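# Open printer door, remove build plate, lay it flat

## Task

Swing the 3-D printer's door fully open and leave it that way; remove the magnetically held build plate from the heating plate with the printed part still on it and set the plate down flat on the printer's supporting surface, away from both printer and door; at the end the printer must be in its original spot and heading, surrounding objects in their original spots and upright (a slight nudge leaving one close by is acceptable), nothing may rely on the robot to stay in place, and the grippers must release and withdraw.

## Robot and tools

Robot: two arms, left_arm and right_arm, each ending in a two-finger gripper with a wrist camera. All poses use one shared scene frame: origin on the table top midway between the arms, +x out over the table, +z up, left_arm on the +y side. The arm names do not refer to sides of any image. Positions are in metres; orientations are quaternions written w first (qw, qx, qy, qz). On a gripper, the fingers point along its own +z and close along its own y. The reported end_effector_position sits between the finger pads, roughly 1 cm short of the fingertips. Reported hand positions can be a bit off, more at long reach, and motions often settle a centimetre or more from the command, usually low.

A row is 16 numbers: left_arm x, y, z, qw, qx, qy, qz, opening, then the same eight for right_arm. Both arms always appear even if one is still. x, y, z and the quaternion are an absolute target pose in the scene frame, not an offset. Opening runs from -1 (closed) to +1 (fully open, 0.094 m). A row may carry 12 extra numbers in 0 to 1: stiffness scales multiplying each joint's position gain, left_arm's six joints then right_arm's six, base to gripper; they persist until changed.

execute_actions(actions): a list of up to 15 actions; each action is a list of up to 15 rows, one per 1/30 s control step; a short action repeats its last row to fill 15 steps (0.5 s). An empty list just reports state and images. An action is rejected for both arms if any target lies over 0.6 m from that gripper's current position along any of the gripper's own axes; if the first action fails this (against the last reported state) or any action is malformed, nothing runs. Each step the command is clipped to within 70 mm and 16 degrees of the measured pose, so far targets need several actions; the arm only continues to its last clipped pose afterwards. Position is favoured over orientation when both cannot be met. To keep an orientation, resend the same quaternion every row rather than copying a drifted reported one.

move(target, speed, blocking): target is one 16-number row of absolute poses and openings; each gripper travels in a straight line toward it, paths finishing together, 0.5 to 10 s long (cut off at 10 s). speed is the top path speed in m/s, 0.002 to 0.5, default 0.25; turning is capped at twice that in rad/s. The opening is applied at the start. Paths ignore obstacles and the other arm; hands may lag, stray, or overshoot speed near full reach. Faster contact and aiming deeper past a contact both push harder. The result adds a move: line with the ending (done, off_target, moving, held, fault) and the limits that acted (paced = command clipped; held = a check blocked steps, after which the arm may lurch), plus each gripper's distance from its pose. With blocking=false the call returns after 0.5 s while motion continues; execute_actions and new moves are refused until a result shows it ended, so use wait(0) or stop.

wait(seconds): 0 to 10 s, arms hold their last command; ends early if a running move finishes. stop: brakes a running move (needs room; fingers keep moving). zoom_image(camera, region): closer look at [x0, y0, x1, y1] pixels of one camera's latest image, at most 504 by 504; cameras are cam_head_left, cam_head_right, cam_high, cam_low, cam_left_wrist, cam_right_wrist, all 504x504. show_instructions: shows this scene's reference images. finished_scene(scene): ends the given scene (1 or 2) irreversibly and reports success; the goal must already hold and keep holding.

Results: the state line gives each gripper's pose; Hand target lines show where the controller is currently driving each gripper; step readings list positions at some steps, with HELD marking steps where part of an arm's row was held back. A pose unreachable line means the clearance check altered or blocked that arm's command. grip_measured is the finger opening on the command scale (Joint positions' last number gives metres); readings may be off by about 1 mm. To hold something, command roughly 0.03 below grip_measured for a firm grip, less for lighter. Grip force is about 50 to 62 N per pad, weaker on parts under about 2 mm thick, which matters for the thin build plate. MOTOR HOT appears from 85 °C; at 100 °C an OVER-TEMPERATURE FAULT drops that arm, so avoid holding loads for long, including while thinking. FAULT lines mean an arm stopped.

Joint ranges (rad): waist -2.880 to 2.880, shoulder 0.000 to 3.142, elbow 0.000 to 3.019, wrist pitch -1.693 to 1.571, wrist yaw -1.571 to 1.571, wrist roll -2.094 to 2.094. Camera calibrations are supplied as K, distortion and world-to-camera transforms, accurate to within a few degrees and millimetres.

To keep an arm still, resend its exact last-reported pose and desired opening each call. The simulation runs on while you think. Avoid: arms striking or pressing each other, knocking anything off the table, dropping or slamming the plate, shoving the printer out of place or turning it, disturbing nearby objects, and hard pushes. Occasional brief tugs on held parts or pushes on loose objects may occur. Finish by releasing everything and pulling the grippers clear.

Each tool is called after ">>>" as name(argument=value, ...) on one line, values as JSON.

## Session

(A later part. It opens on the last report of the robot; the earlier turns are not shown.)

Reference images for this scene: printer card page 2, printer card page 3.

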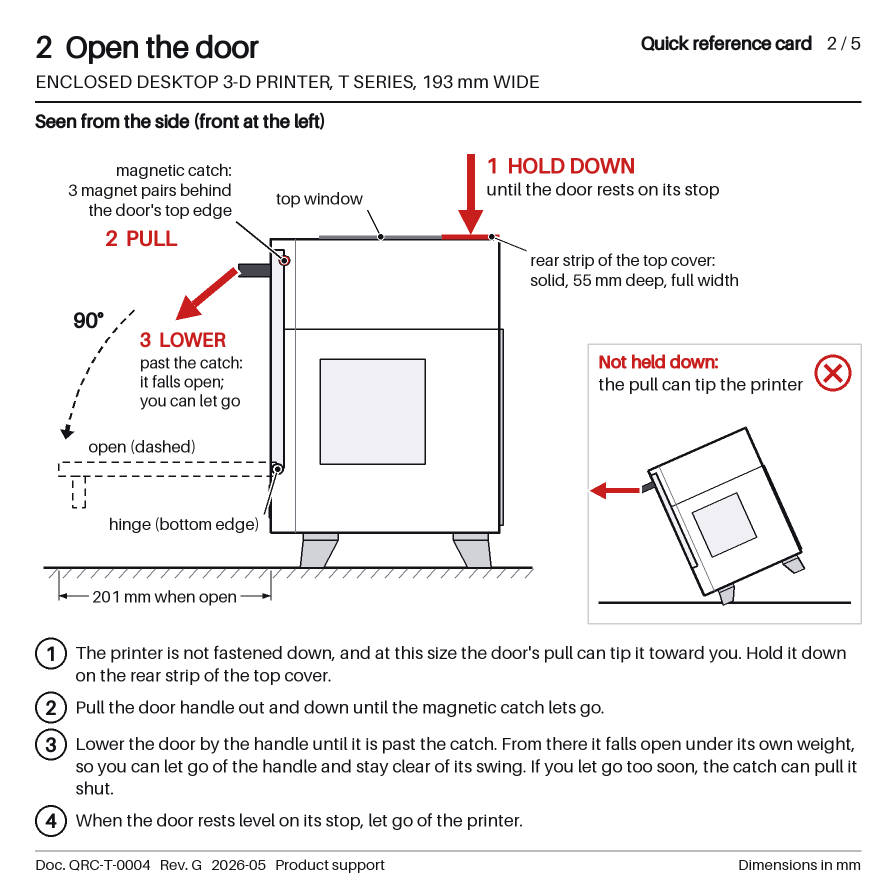

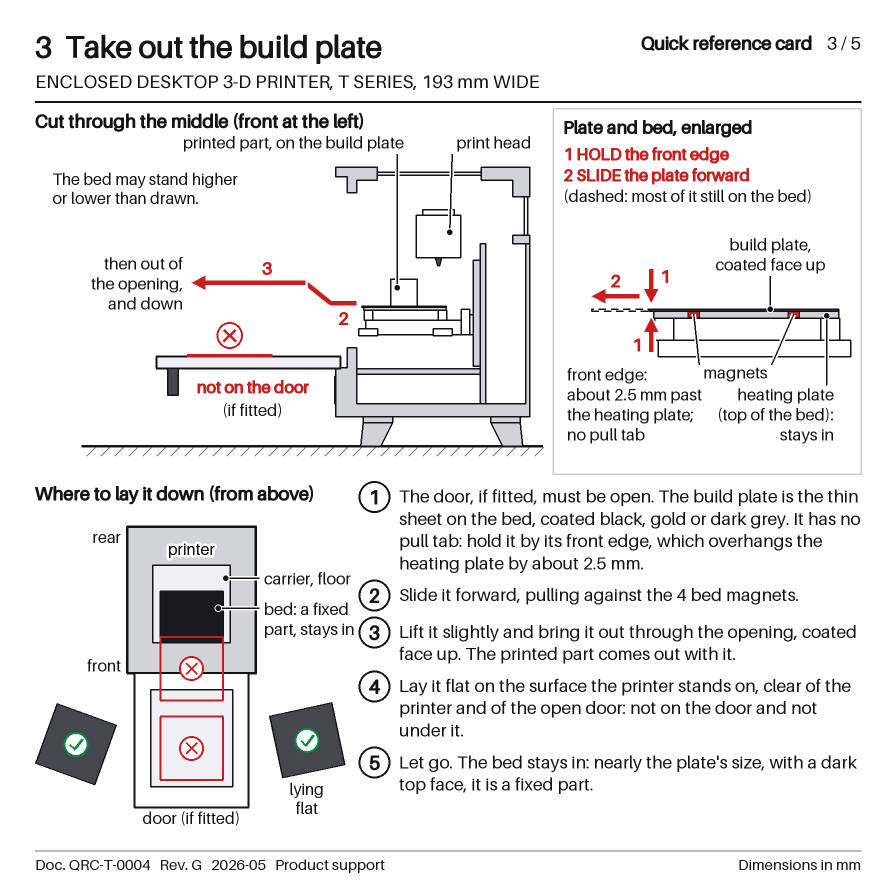

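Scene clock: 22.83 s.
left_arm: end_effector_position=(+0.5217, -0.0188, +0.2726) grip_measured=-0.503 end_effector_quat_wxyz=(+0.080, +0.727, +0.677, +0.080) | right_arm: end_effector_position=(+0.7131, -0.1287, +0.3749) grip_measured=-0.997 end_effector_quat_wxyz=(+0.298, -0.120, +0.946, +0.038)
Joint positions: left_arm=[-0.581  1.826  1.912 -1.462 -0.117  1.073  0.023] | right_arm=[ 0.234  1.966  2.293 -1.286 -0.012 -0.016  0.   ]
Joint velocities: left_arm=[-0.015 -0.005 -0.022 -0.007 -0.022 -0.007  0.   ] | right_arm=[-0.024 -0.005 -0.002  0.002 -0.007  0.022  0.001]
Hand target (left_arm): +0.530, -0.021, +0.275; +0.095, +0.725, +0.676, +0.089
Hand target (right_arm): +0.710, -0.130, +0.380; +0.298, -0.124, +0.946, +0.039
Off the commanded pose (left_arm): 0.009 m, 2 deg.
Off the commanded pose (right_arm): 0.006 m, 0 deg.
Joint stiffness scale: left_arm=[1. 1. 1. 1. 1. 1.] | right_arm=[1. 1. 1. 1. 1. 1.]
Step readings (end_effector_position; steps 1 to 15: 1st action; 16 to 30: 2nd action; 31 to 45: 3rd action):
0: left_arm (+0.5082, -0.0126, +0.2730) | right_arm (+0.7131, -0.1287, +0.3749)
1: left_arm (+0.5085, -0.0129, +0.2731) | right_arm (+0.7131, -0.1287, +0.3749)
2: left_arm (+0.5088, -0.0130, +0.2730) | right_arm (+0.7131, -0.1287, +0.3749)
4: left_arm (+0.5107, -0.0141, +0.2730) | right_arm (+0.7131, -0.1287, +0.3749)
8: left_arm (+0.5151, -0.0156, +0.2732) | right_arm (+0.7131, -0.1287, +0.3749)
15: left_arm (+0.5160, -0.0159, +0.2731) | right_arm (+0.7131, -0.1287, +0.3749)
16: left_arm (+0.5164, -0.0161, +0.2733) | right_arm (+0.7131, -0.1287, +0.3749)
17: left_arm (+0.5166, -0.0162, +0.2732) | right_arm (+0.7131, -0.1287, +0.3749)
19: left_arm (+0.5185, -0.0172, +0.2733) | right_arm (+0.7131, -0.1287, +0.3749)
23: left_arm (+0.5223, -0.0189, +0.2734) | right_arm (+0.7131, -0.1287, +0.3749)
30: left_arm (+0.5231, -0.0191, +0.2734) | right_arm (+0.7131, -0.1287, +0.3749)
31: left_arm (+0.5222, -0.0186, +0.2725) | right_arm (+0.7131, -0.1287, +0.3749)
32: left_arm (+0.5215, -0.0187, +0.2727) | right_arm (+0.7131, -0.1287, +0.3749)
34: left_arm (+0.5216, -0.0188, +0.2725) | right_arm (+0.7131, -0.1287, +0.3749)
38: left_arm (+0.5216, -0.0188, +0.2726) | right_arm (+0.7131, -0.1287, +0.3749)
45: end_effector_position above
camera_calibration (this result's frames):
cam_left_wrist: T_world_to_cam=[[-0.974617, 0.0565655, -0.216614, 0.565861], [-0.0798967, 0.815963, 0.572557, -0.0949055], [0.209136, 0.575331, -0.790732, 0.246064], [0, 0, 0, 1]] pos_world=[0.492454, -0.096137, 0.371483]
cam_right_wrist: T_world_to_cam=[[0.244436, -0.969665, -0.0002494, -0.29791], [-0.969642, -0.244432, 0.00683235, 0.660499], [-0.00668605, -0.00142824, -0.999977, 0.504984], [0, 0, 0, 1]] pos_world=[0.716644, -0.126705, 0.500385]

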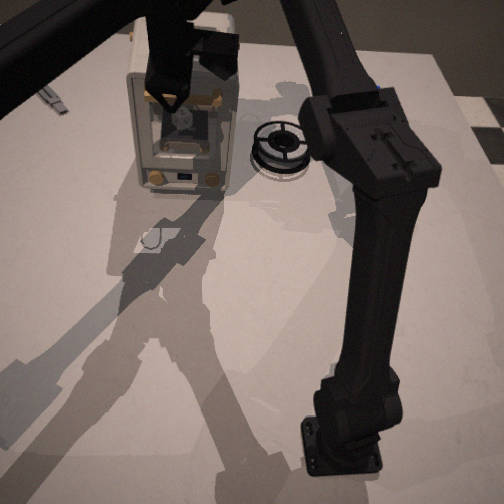

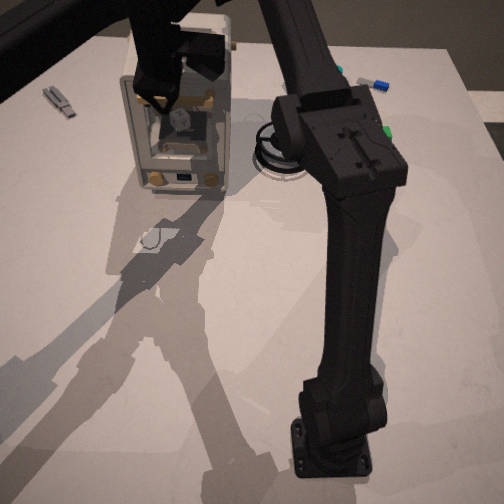

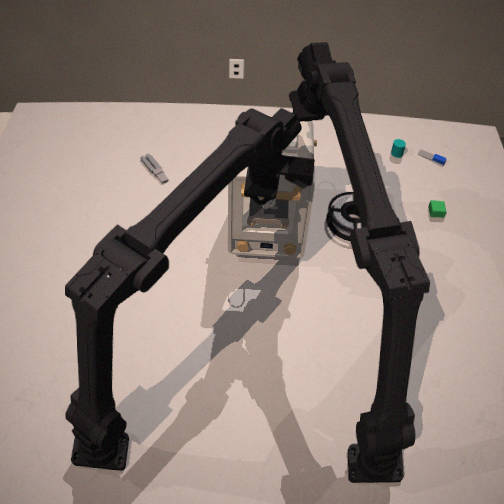

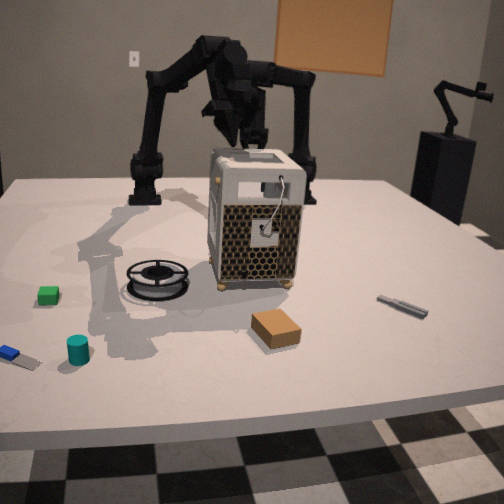

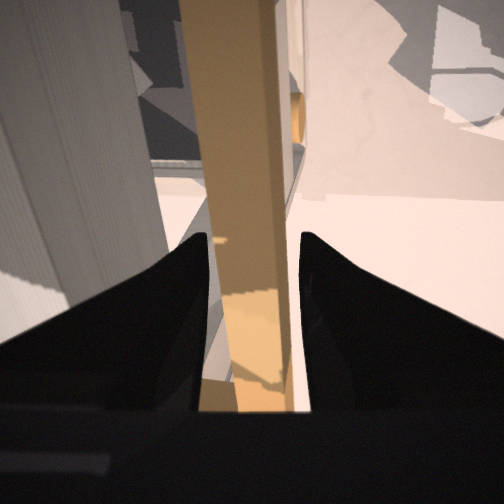

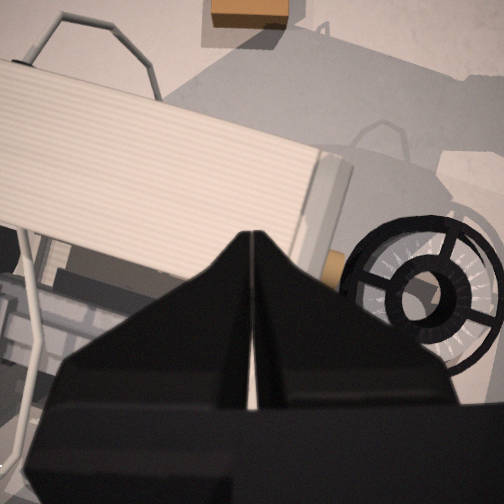

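>>> move(target=[0.519,-0.025,0.283,0.2154,0.6831,0.6655,0.2098,-0.42,0.725,-0.07,0.355,0.296,-0.155,0.941,0.049,-1], speed=0.1)

>>> execute_actions(actions=[[[0.519,-0.025,0.283,0.2154,0.6831,0.6655,0.2098,-0.42,0.728,-0.075,0.325,0.296,-0.155,0.941,0.049,-1]],[[0.519,-0.025,0.283,0.2154,0.6831,0.6655,0.2098,-0.42,0.731,-0.078,0.30,0.296,-0.155,0.941,0.049,-1]],[[0.519,-0.025,0.283,0.2154,0.6831,0.6655,0.2098,-0.42,0.735,-0.08,0.28,0.296,-0.155,0.941,0.049,-1]]])

Scene clock: 25.43 s.
left_arm: end_effector_position=(+0.5218, -0.0197, +0.2766) grip_measured=-0.422 end_effector_quat_wxyz=(+0.205, +0.685, +0.667, +0.207) | right_arm: end_effector_position=(+0.7185, -0.0779, +0.3489) grip_measured=-0.997 end_effector_quat_wxyz=(+0.286, -0.151, +0.945, +0.046)
Joint positions: left_arm=[-0.642  1.639  1.588 -1.024 -0.336  1.042  0.027] | right_arm=[ 0.298  2.032  2.335 -1.286 -0.012 -0.016  0.   ]
Joint velocities: left_arm=[ 0.005 -0.015 -0.007  0.012  0.037 -0.066 -0.001] | right_arm=[ 0.005 -0.005  0.007 -0.002 -0.022  0.007 -0.   ]
Hand target (left_arm): +0.519, -0.025, +0.283; +0.217, +0.683, +0.666, +0.208
Hand target (right_arm): +0.725, -0.070, +0.355; +0.296, -0.155, +0.941, +0.050
Off the commanded pose (left_arm): 0.009 m, 1 deg.
Off the commanded pose (right_arm): 0.012 m, 1 deg.
Joint stiffness scale: left_arm=[1. 1. 1. 1. 1. 1.] | right_arm=[1. 1. 1. 1. 1. 1.]
move: off_target (right_arm)
camera_calibration (this result's frames):
cam_left_wrist: T_world_to_cam=[[-0.834796, 0.0111982, -0.550446, 0.585333], [-0.310522, 0.81602, 0.487533, 0.0474529], [0.454634, 0.577916, -0.677733, 0.0904135], [0, 0, 0, 1]] pos_world=[0.462263, -0.0975286, 0.360335]
cam_right_wrist: T_world_to_cam=[[0.306026, -0.952023, -0.000561075, -0.292757], [-0.951587, -0.305904, 0.0300958, 0.652447], [-0.0288235, -0.00867618, -0.999547, 0.494316], [0, 0, 0, 1]] pos_world=[0.724699, -0.0748372, 0.474292]

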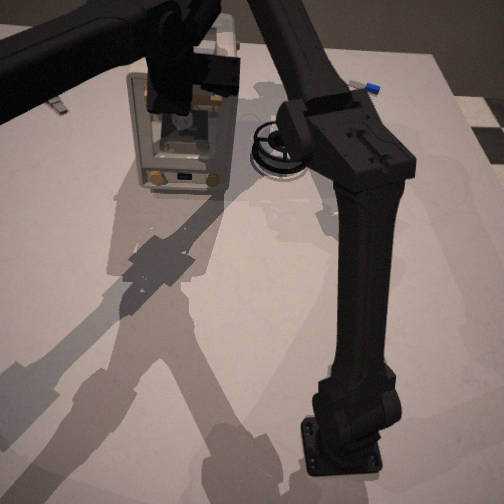

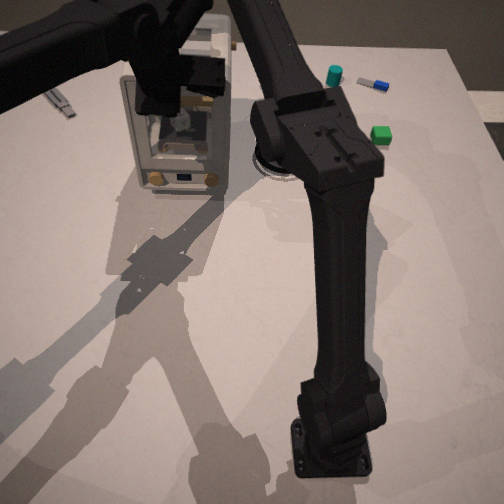

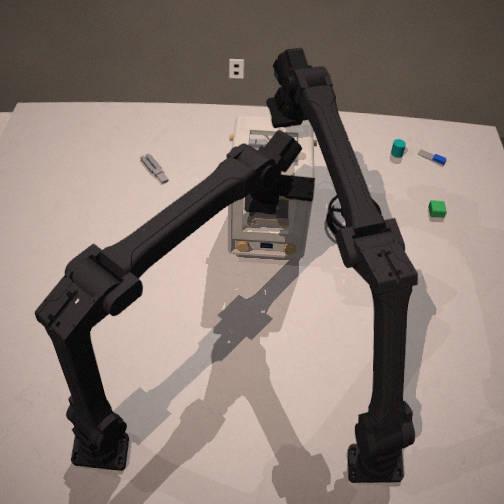

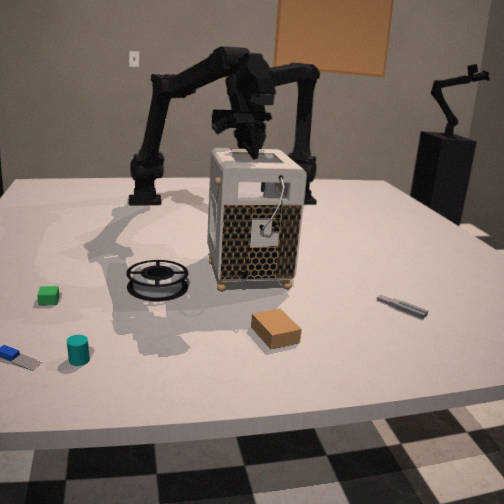

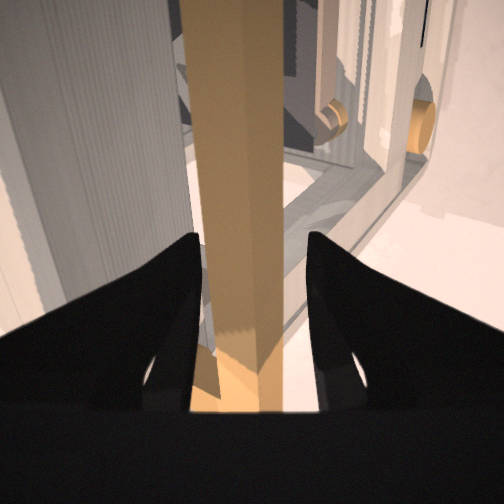

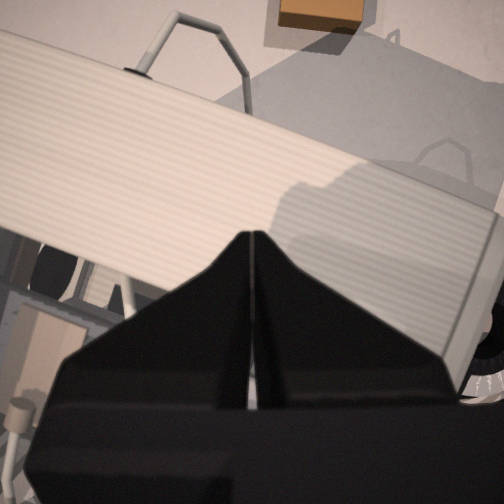

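Scene clock: 26.93 s.
left_arm: end_effector_position=(+0.5221, -0.0191, +0.2768) grip_measured=-0.422 end_effector_quat_wxyz=(+0.205, +0.685, +0.667, +0.209) | right_arm: end_effector_position=(+0.7229, -0.0762, +0.3364) grip_measured=-0.997 end_effector_quat_wxyz=(+0.331, -0.154, +0.929, +0.055)
Joint positions: left_arm=[-0.642  1.639  1.588 -1.024 -0.34   1.042  0.027] | right_arm=[ 0.296  1.953  2.138 -1.073 -0.021 -0.024  0.   ]
Joint velocities: left_arm=[-0.005 -0.015  0.002 -0.002 -0.051 -0.007  0.   ] | right_arm=[-0.015 -0.005 -0.007 -0.017  0.066 -0.051 -0.001]
Hand target (left_arm): +0.519, -0.025, +0.283; +0.215, +0.683, +0.666, +0.210
Hand target (right_arm): +0.732, -0.081, +0.281; +0.296, -0.155, +0.941, +0.049
Off the commanded pose (left_arm): 0.009 m, 1 deg.
Off the commanded pose (right_arm): 0.058 m, 4 deg.
Joint stiffness scale: left_arm=[1. 1. 1. 1. 1. 1.] | right_arm=[1. 1. 1. 1. 1. 1.]
Step readings (end_effector_position; steps 1 to 15: 1st action; 16 to 30: 2nd action; 31 to 45: 3rd action):
0: left_arm (+0.5218, -0.0197, +0.2766) | right_arm (+0.7185, -0.0779, +0.3489)
1: left_arm (+0.5219, -0.0195, +0.2767) | right_arm (+0.7196, -0.0774, +0.3459)
2: left_arm (+0.5220, -0.0193, +0.2767) | right_arm (+0.7201, -0.0772, +0.3444)
4: left_arm (+0.5221, -0.0192, +0.2768) | right_arm (+0.7209, -0.0769, +0.3378)
8: left_arm (+0.5221, -0.0191, +0.2768) | right_arm (+0.7219, -0.0765, +0.3384)
15: left_arm (+0.5221, -0.0191, +0.2768) | right_arm (+0.7223, -0.0763, +0.3384)
16: left_arm (+0.5221, -0.0191, +0.2768) | right_arm (+0.7231, -0.0760, +0.3357)
17: left_arm (+0.5221, -0.0191, +0.2768) | right_arm (+0.7227, -0.0763, +0.3373)
19: left_arm (+0.5221, -0.0191, +0.2768) | right_arm (+0.7225, -0.0763, +0.3371)
23: left_arm (+0.5221, -0.0191, +0.2768) | right_arm (+0.7226, -0.0763, +0.3369)
30: left_arm (+0.5221, -0.0191, +0.2768) | right_arm (+0.7226, -0.0763, +0.3370)
31: left_arm (+0.5221, -0.0191, +0.2768) | right_arm (+0.7231, -0.0763, +0.3354)
32: left_arm (+0.5221, -0.0191, +0.2768) | right_arm (+0.7227, -0.0764, +0.3365)
34: left_arm (+0.5221, -0.0191, +0.2768) | right_arm (+0.7228, -0.0762, +0.3362)
38: left_arm (+0.5221, -0.0191, +0.2768) | right_arm (+0.7229, -0.0762, +0.3362)
45: end_effector_position above
camera_calibration (this result's frames):
cam_left_wrist: T_world_to_cam=[[-0.833601, 0.0111601, -0.552255, 0.585581], [-0.313229, 0.813953, 0.489253, 0.0478462], [0.454969, 0.580824, -0.675016, 0.0891863], [0, 0, 0, 1]] pos_world=[0.462551, -0.0972813, 0.360183]
cam_right_wrist: T_world_to_cam=[[0.316018, -0.948753, -0.000776311, -0.299376], [-0.946715, -0.315286, -0.0657614, 0.685574], [0.0621466, 0.0215168, -0.997835, 0.417873], [0, 0, 0, 1]] pos_world=[0.717683, -0.0768736, 0.46182]

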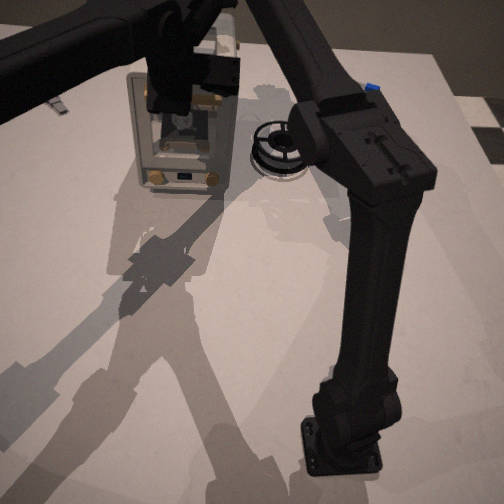

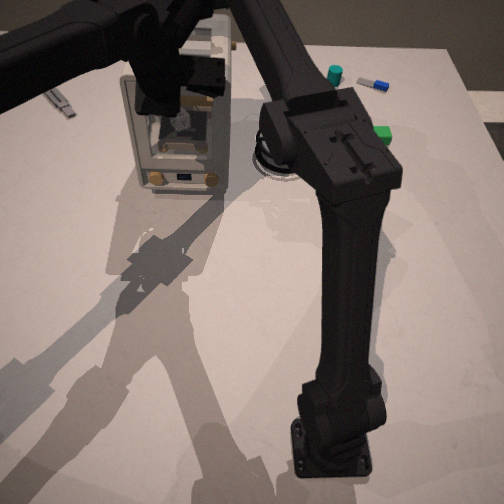

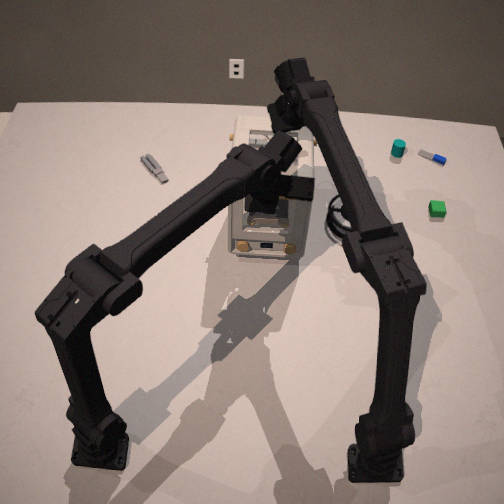

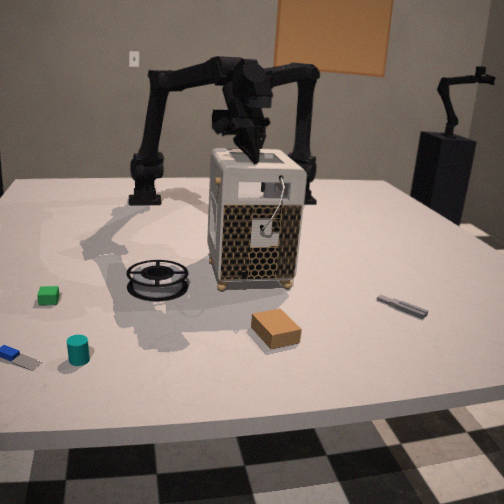

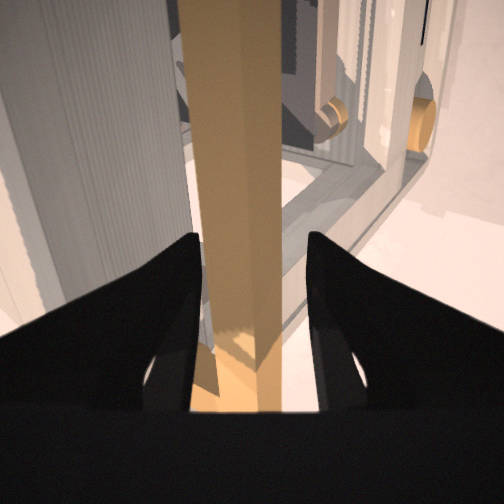

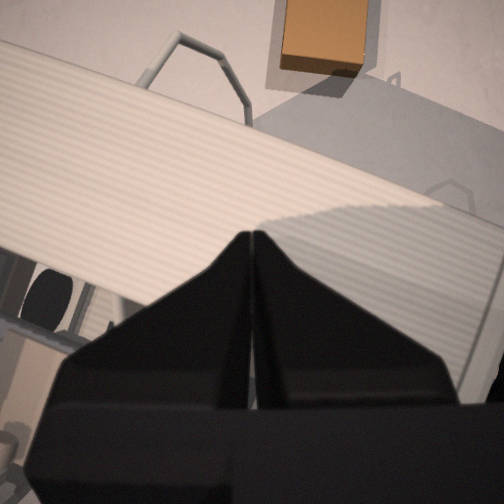

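>>> execute_actions(actions=[[[0.51,-0.024,0.27,0.2154,0.6831,0.6655,0.2098,-0.5,0.74,-0.085,0.275,0.296,-0.155,0.941,0.049,-1]],[[0.50,-0.024,0.262,0.2154,0.6831,0.6655,0.2098,-0.5,0.742,-0.085,0.275,0.296,-0.155,0.941,0.049,-1]],[[0.491,-0.024,0.256,0.2154,0.6831,0.6655,0.2098,-0.5,0.742,-0.085,0.275,0.296,-0.155,0.941,0.049,-1]],[[0.483,-0.024,0.251,0.2154,0.6831,0.6655,0.2098,-0.5,0.742,-0.085,0.275,0.296,-0.155,0.941,0.049,-1]]])

Scene clock: 29.10 s.
left_arm: end_effector_position=(+0.5179, -0.0153, +0.2747) grip_measured=-0.497 end_effector_quat_wxyz=(+0.246, +0.661, +0.671, +0.227) | right_arm: end_effector_position=(+0.7235, -0.0764, +0.3362) grip_measured=-0.997 end_effector_quat_wxyz=(+0.332, -0.158, +0.928, +0.058)
Joint positions: left_arm=[-0.65   1.581  1.479 -0.883 -0.375  1.019  0.024] | right_arm=[ 0.293  1.952  2.136 -1.068 -0.031 -0.032  0.   ]
Joint velocities: left_arm=[-0.005 -0.015  0.007 -0.002 -0.007  0.037 -0.001] | right_arm=[-0.005  0.005  0.002 -0.007  0.022 -0.007  0.   ]
Hand target (left_arm): +0.485, -0.023, +0.252; +0.215, +0.683, +0.665, +0.211
Hand target (right_arm): +0.738, -0.086, +0.276; +0.296, -0.155, +0.941, +0.049
Off the commanded pose (left_arm): 0.043 m, 5 deg.
Off the commanded pose (right_arm): 0.065 m, 4 deg.
Joint stiffness scale: left_arm=[1. 1. 1. 1. 1. 1.] | right_arm=[1. 1. 1. 1. 1. 1.]
Step readings (end_effector_position; steps 1 to 15: 1st action; 16 to 30: 2nd action; 31 to 45: 3rd action; 46 to 60: 4th action):
0: left_arm (+0.5221, -0.0191, +0.2768) | right_arm (+0.7229, -0.0762, +0.3364)
1: left_arm (+0.5220, -0.0189, +0.2752) | right_arm (+0.7231, -0.0765, +0.3361)
2: left_arm (+0.5207, -0.0182, +0.2739) | right_arm (+0.7231, -0.0765, +0.3361)
4: left_arm (+0.5209, -0.0177, +0.2740) | right_arm (+0.7234, -0.0766, +0.3361)
8: left_arm (+0.5207, -0.0174, +0.2742) | right_arm (+0.7235, -0.0765, +0.3362)
15: left_arm (+0.5206, -0.0174, +0.2744) | right_arm (+0.7235, -0.0765, +0.3362)
16: left_arm (+0.5204, -0.0172, +0.2734) | right_arm (+0.7235, -0.0765, +0.3362)
17: left_arm (+0.5201, -0.0170, +0.2736) | right_arm (+0.7235, -0.0765, +0.3362)
19: left_arm (+0.5195, -0.0164, +0.2746) | right_arm (+0.7235, -0.0765, +0.3362)
23: left_arm (+0.5189, -0.0158, +0.2756) | right_arm (+0.7235, -0.0765, +0.3362)
30: left_arm (+0.5190, -0.0158, +0.2756) | right_arm (+0.7235, -0.0765, +0.3362)
31: left_arm (+0.5187, -0.0155, +0.2750) | right_arm (+0.7235, -0.0765, +0.3362)
32: left_arm (+0.5184, -0.0154, +0.2754) | right_arm (+0.7235, -0.0764, +0.3362)
34: left_arm (+0.5186, -0.0155, +0.2752) | right_arm (+0.7235, -0.0764, +0.3362)
38: left_arm (+0.5186, -0.0154, +0.2751) | right_arm (+0.7235, -0.0764, +0.3362)
45: left_arm (+0.5186, -0.0155, +0.2752) | right_arm (+0.7235, -0.0764, +0.3362)
46: left_arm (+0.5182, -0.0153, +0.2747) | right_arm (+0.7235, -0.0764, +0.3362)
47: left_arm (+0.5178, -0.0154, +0.2749) | right_arm (+0.7235, -0.0764, +0.3362)
49: left_arm (+0.5178, -0.0153, +0.2748) | right_arm (+0.7235, -0.0764, +0.3362)
53: left_arm (+0.5180, -0.0153, +0.2749) | right_arm (+0.7235, -0.0764, +0.3362)
60: end_effector_position above
camera_calibration (this result's frames):
cam_left_wrist: T_world_to_cam=[[-0.780603, -0.036795, -0.623943, 0.572435], [-0.376828, 0.82414, 0.422841, 0.0957465], [0.498657, 0.56519, -0.657192, 0.0596981], [0, 0, 0, 1]] pos_world=[0.453156, -0.0915865, 0.355914]
cam_right_wrist: T_world_to_cam=[[0.325311, -0.945601, -0.00329711, -0.305342], [-0.943445, -0.32433, -0.0687129, 0.683988], [0.0639057, 0.0254637, -0.997631, 0.416612], [0, 0, 0, 1]] pos_world=[0.718013, -0.0775023, 0.461617]

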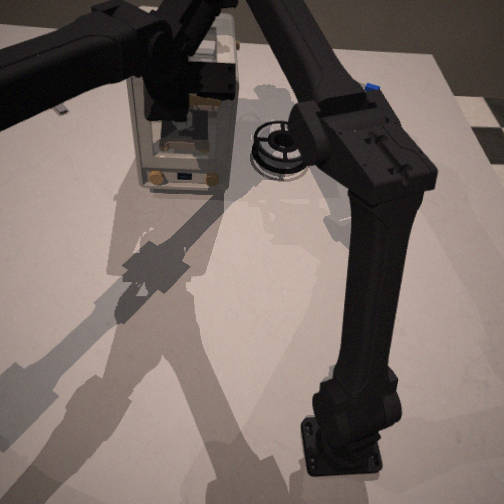

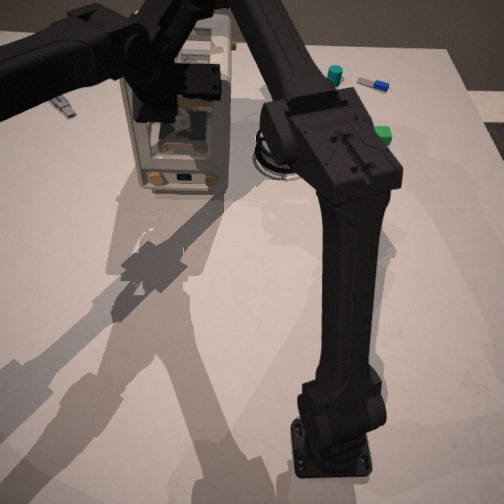

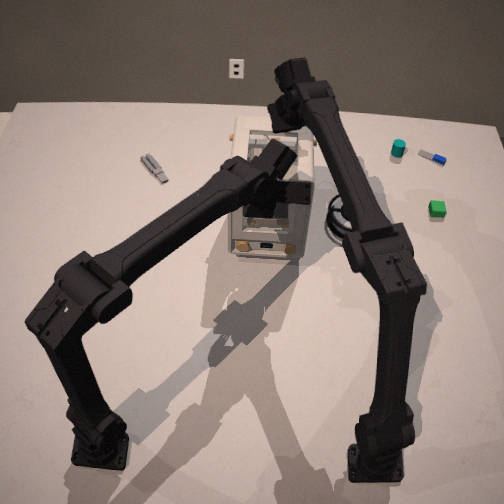

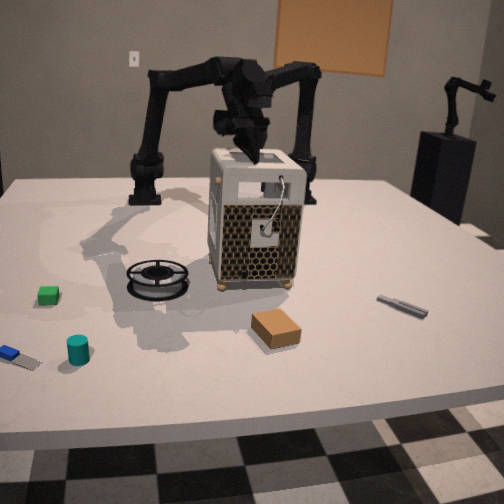

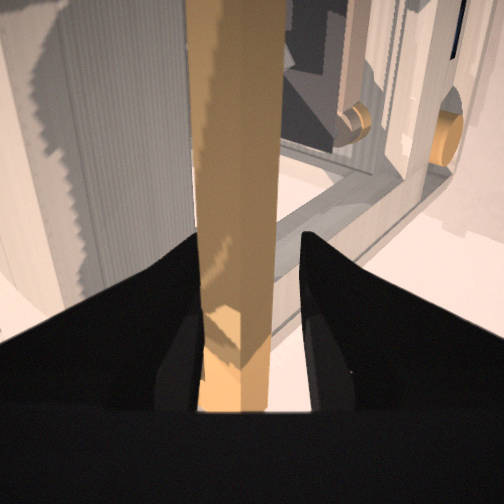

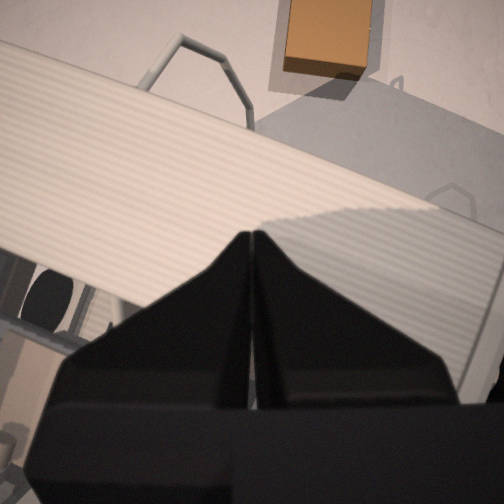

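>>> execute_actions(actions=[[[0.475,-0.024,0.25,0.2154,0.6831,0.6655,0.2098,-0.52,0.745,-0.085,0.275,0.296,-0.155,0.941,0.049,-1]],[[0.467,-0.024,0.248,0.2154,0.6831,0.6655,0.2098,-0.52,0.745,-0.085,0.275,0.296,-0.155,0.941,0.049,-1]]])

Scene clock: 30.27 s.
left_arm: end_effector_position=(+0.5063, -0.0125, +0.2749) grip_measured=-0.515 end_effector_quat_wxyz=(+0.251, +0.656, +0.674, +0.231) | right_arm: end_effector_position=(+0.7232, -0.0755, +0.3362) grip_measured=-0.997 end_effector_quat_wxyz=(+0.331, -0.159, +0.928, +0.061)
Joint positions: left_arm=[-0.662  1.55   1.439 -0.869 -0.39   1.001  0.023] | right_arm=[ 0.293  1.952  2.136 -1.068 -0.036 -0.033  0.   ]
Joint velocities: left_arm=[-0.005 -0.005  0.002 -0.002 -0.037  0.007  0.   ] | right_arm=[-0.005  0.015 -0.007 -0.012 -0.007 -0.007 -0.   ]
Hand target (left_arm): +0.469, -0.023, +0.249; +0.215, +0.683, +0.665, +0.212
Hand target (right_arm): +0.741, -0.086, +0.275; +0.296, -0.155, +0.941, +0.049
Off the commanded pose (left_arm): 0.049 m, 6 deg.
Off the commanded pose (right_arm): 0.066 m, 5 deg.
Joint stiffness scale: left_arm=[1. 1. 1. 1. 1. 1.] | right_arm=[1. 1. 1. 1. 1. 1.]
Step readings (end_effector_position; steps 1 to 15: 1st action; 16 to 30: 2nd action):
0: left_arm (+0.5179, -0.0153, +0.2747) | right_arm (+0.7235, -0.0764, +0.3362)
1: left_arm (+0.5176, -0.0152, +0.2748) | right_arm (+0.7234, -0.0763, +0.3362)
2: left_arm (+0.5174, -0.0151, +0.2750) | right_arm (+0.7234, -0.0763, +0.3362)
4: left_arm (+0.5161, -0.0146, +0.2749) | right_arm (+0.7234, -0.0760, +0.3362)
8: left_arm (+0.5132, -0.0141, +0.2750) | right_arm (+0.7233, -0.0757, +0.3362)
15: left_arm (+0.5127, -0.0139, +0.2749) | right_arm (+0.7232, -0.0757, +0.3362)
16: left_arm (+0.5124, -0.0136, +0.2746) | right_arm (+0.7232, -0.0756, +0.3362)
17: left_arm (+0.5118, -0.0138, +0.2749) | right_arm (+0.7232, -0.0756, +0.3362)
19: left_arm (+0.5102, -0.0132, +0.2749) | right_arm (+0.7232, -0.0756, +0.3362)
23: left_arm (+0.5069, -0.0125, +0.2750) | right_arm (+0.7232, -0.0755, +0.3362)
30: end_effector_position above
camera_calibration (this result's frames):
cam_left_wrist: T_world_to_cam=[[-0.772998, -0.0475289, -0.632625, 0.561975], [-0.38976, 0.822382, 0.414458, 0.0978093], [0.500561, 0.566947, -0.654225, 0.0623317], [0, 0, 0, 1]] pos_world=[0.441327, -0.0890653, 0.355761]
cam_right_wrist: T_world_to_cam=[[0.328783, -0.944378, -0.00718295, -0.305536], [-0.942322, -0.327543, -0.0688784, 0.683006], [0.0626946, 0.0294147, -0.997599, 0.417795], [0, 0, 0, 1]] pos_world=[0.717873, -0.0771169, 0.461642]

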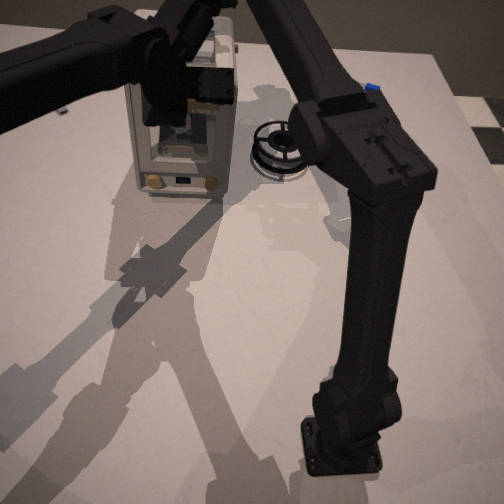

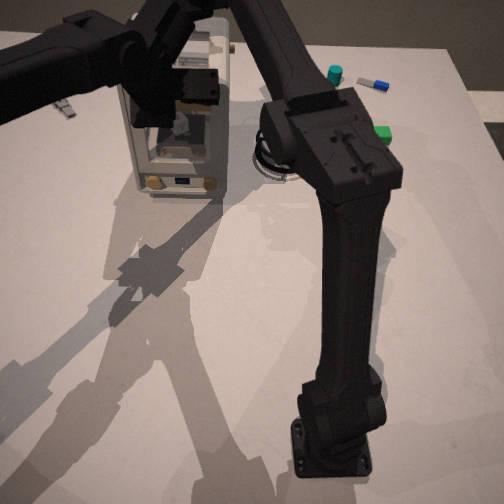

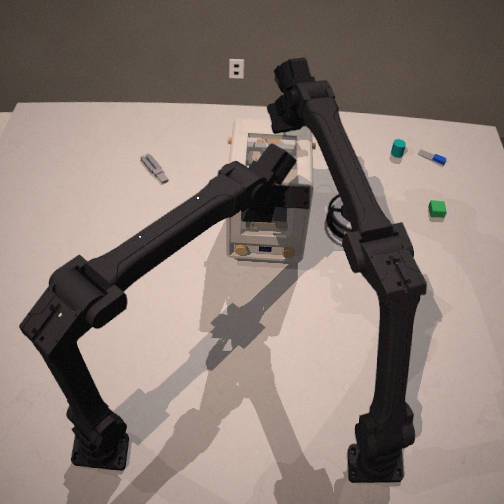

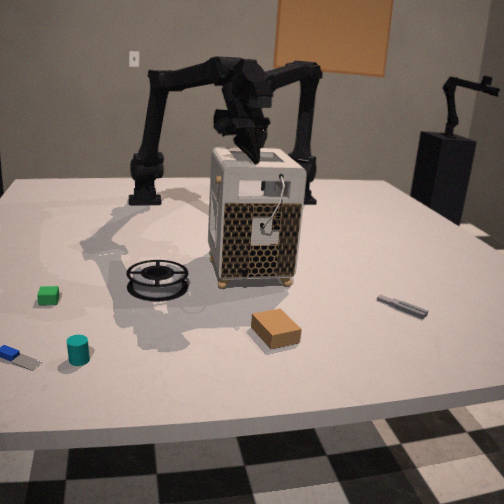

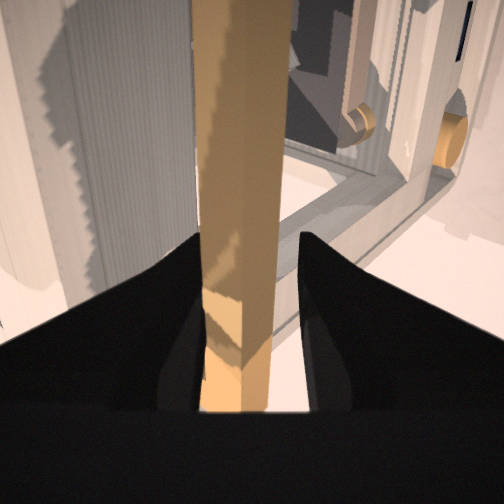

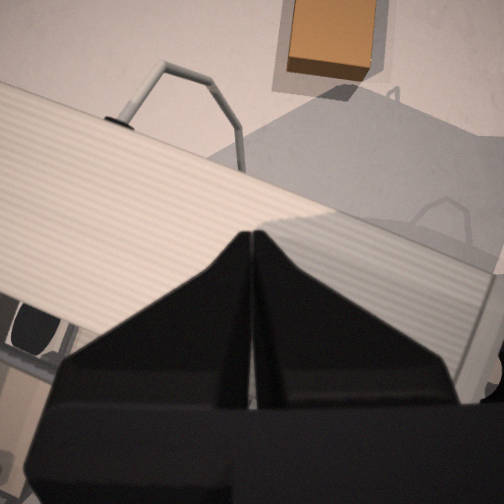

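>>> execute_actions(actions=[[[0.50,-0.015,0.272,0.2154,0.6831,0.6655,0.2098,-0.42,0.73,-0.08,0.32,0.296,-0.155,0.941,0.049,-1]],[[0.512,-0.015,0.285,0.2154,0.6831,0.6655,0.2098,-0.42,0.72,-0.09,0.37,0.296,-0.155,0.941,0.049,-1]]])

>>> show_instructions()

>>> zoom_image(camera="cam_head_right", region=[100,20,260,200])

Scene clock: 31.47 s.
left_arm: end_effector_position=(+0.5006, -0.0101, +0.2835) grip_measured=-0.421 end_effector_quat_wxyz=(+0.218, +0.681, +0.667, +0.210) | right_arm: end_effector_position=(+0.7131, -0.0869, +0.3722) grip_measured=-0.997 end_effector_quat_wxyz=(+0.300, -0.155, +0.940, +0.051)
Joint positions: left_arm=[-0.652  1.564  1.508 -0.993 -0.344  1.033  0.027] | right_arm=[ 0.285  2.     2.336 -1.289 -0.027 -0.033  0.   ]
Joint velocities: left_arm=[-0.015  0.005 -0.012 -0.002 -0.022  0.066 -0.   ] | right_arm=[-0.005  0.015  0.007 -0.002 -0.022 -0.066 -0.001]
Hand target (left_arm): +0.512, -0.015, +0.285; +0.216, +0.683, +0.665, +0.210
Hand target (right_arm): +0.719, -0.090, +0.370; +0.297, -0.155, +0.941, +0.049
Off the commanded pose (left_arm): 0.012 m, 0 deg.
Off the commanded pose (right_arm): 0.008 m, 1 deg.
Joint stiffness scale: left_arm=[1. 1. 1. 1. 1. 1.] | right_arm=[1. 1. 1. 1. 1. 1.]
Step readings (end_effector_position; steps 1 to 15: 1st action; 16 to 30: 2nd action):
0: left_arm (+0.5063, -0.0125, +0.2749) | right_arm (+0.7232, -0.0755, +0.3362)
1: left_arm (+0.5059, -0.0130, +0.2762) | right_arm (+0.7225, -0.0757, +0.3396)
2: left_arm (+0.5049, -0.0125, +0.2755) | right_arm (+0.7220, -0.0767, +0.3385)
4: left_arm (+0.5035, -0.0110, +0.2769) | right_arm (+0.7221, -0.0774, +0.3383)
8: left_arm (+0.5022, -0.0099, +0.2786) | right_arm (+0.7221, -0.0774, +0.3385)
15: left_arm (+0.5021, -0.0098, +0.2788) | right_arm (+0.7221, -0.0774, +0.3383)
16: left_arm (+0.5024, -0.0099, +0.2799) | right_arm (+0.7203, -0.0779, +0.3418)
17: left_arm (+0.5023, -0.0103, +0.2809) | right_arm (+0.7178, -0.0790, +0.3423)
19: left_arm (+0.5021, -0.0109, +0.2833) | right_arm (+0.7149, -0.0810, +0.3501)
23: left_arm (+0.5010, -0.0103, +0.2843) | right_arm (+0.7134, -0.0851, +0.3676)
30: end_effector_position above
camera_calibration (this result's frames):
cam_left_wrist: T_world_to_cam=[[-0.821467, 0.00253411, -0.570251, 0.570261], [-0.322673, 0.822442, 0.468477, 0.0411482], [0.470186, 0.568843, -0.674791, 0.0904414], [0, 0, 0, 1]] pos_world=[0.439204, -0.0867341, 0.366944]
cam_right_wrist: T_world_to_cam=[[0.315112, -0.94905, -0.00285826, -0.305036], [-0.949054, -0.315113, -0.000431436, 0.652646], [-0.000491219, 0.00284859, -0.999996, 0.498278], [0, 0, 0, 1]] pos_world=[0.715762, -0.0852574, 0.497686]

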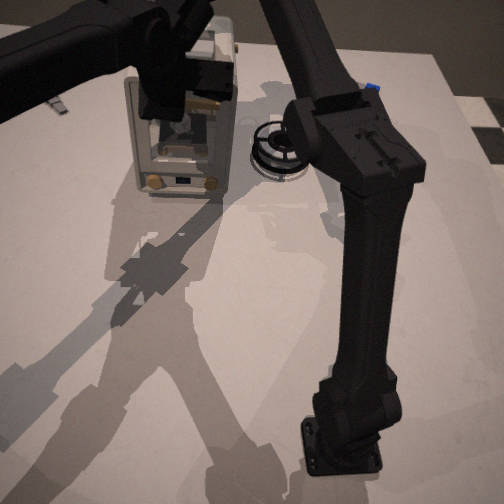

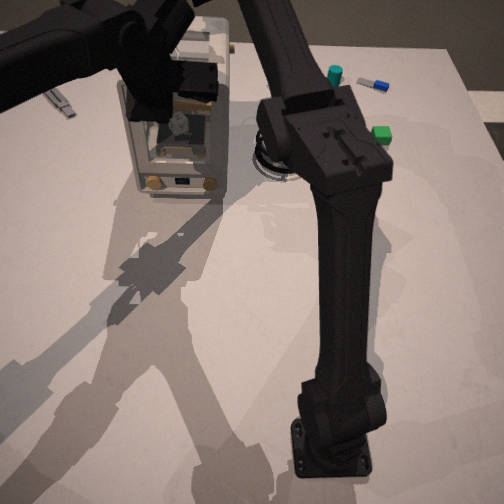

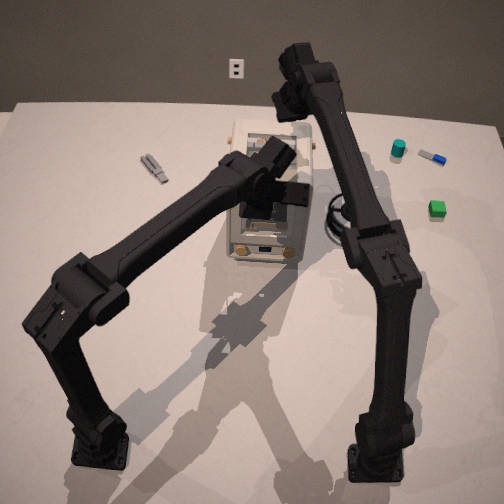

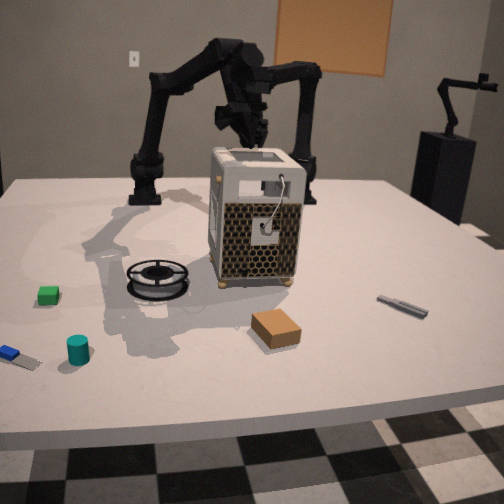

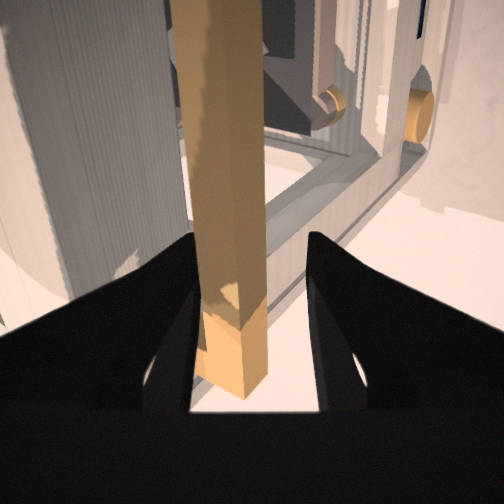

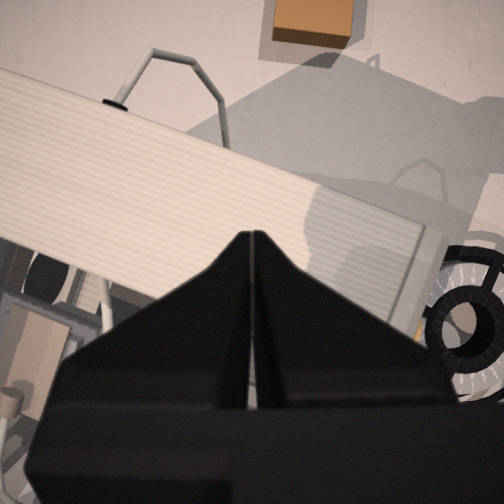

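Reference images for this scene: printer card page 2, printer card page 3.

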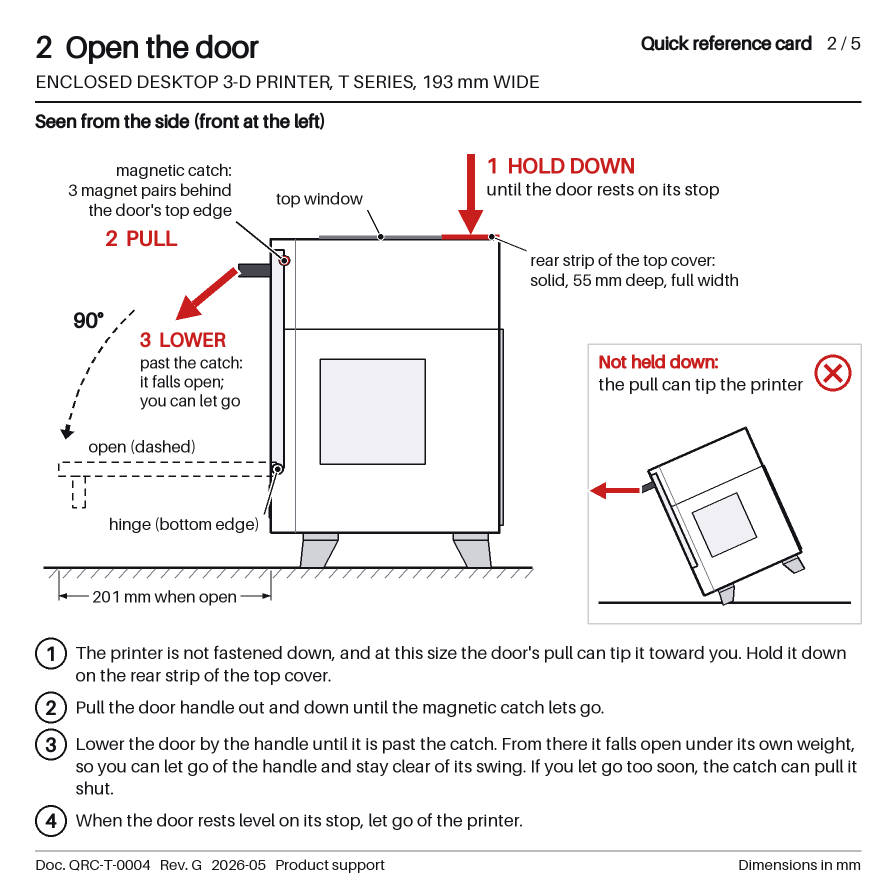

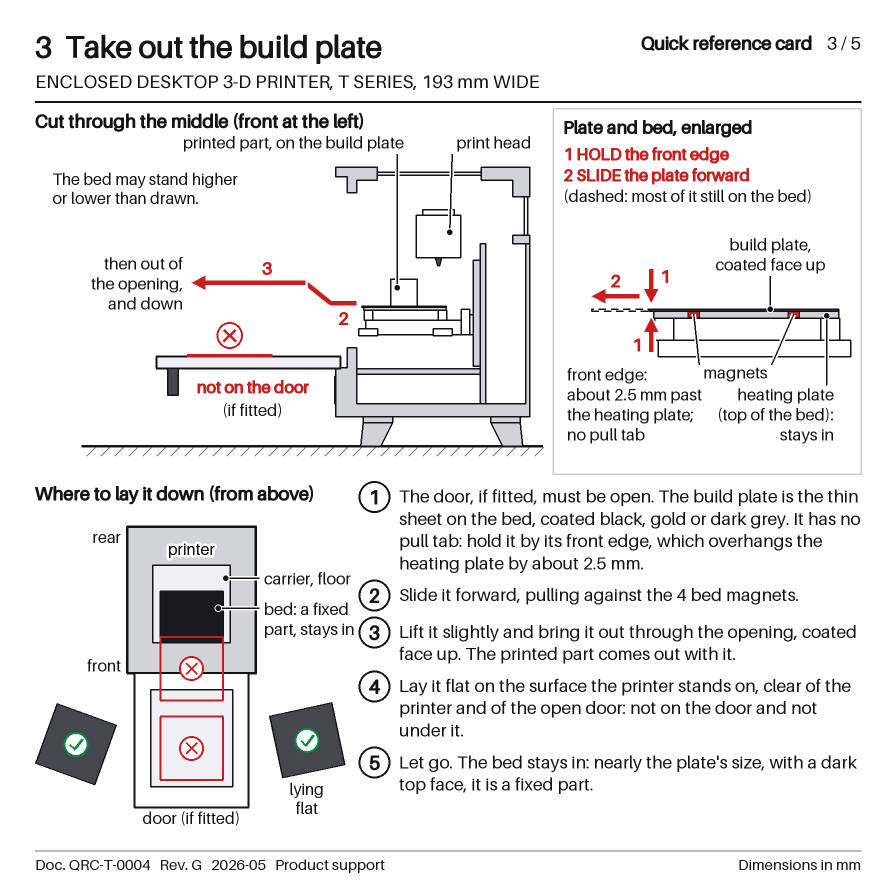

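Region (100, 20, 260, 200) of cam_head_right's 504x504 image, scaled by 2.800, with more detail than that image has.

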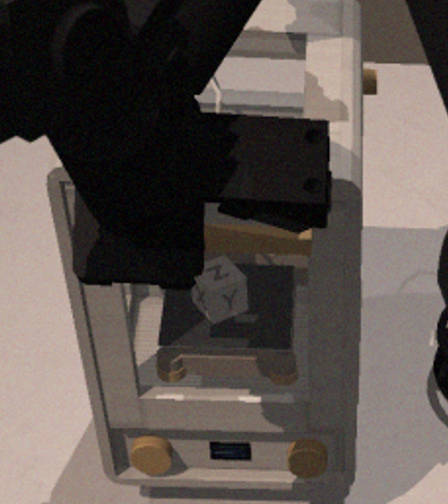

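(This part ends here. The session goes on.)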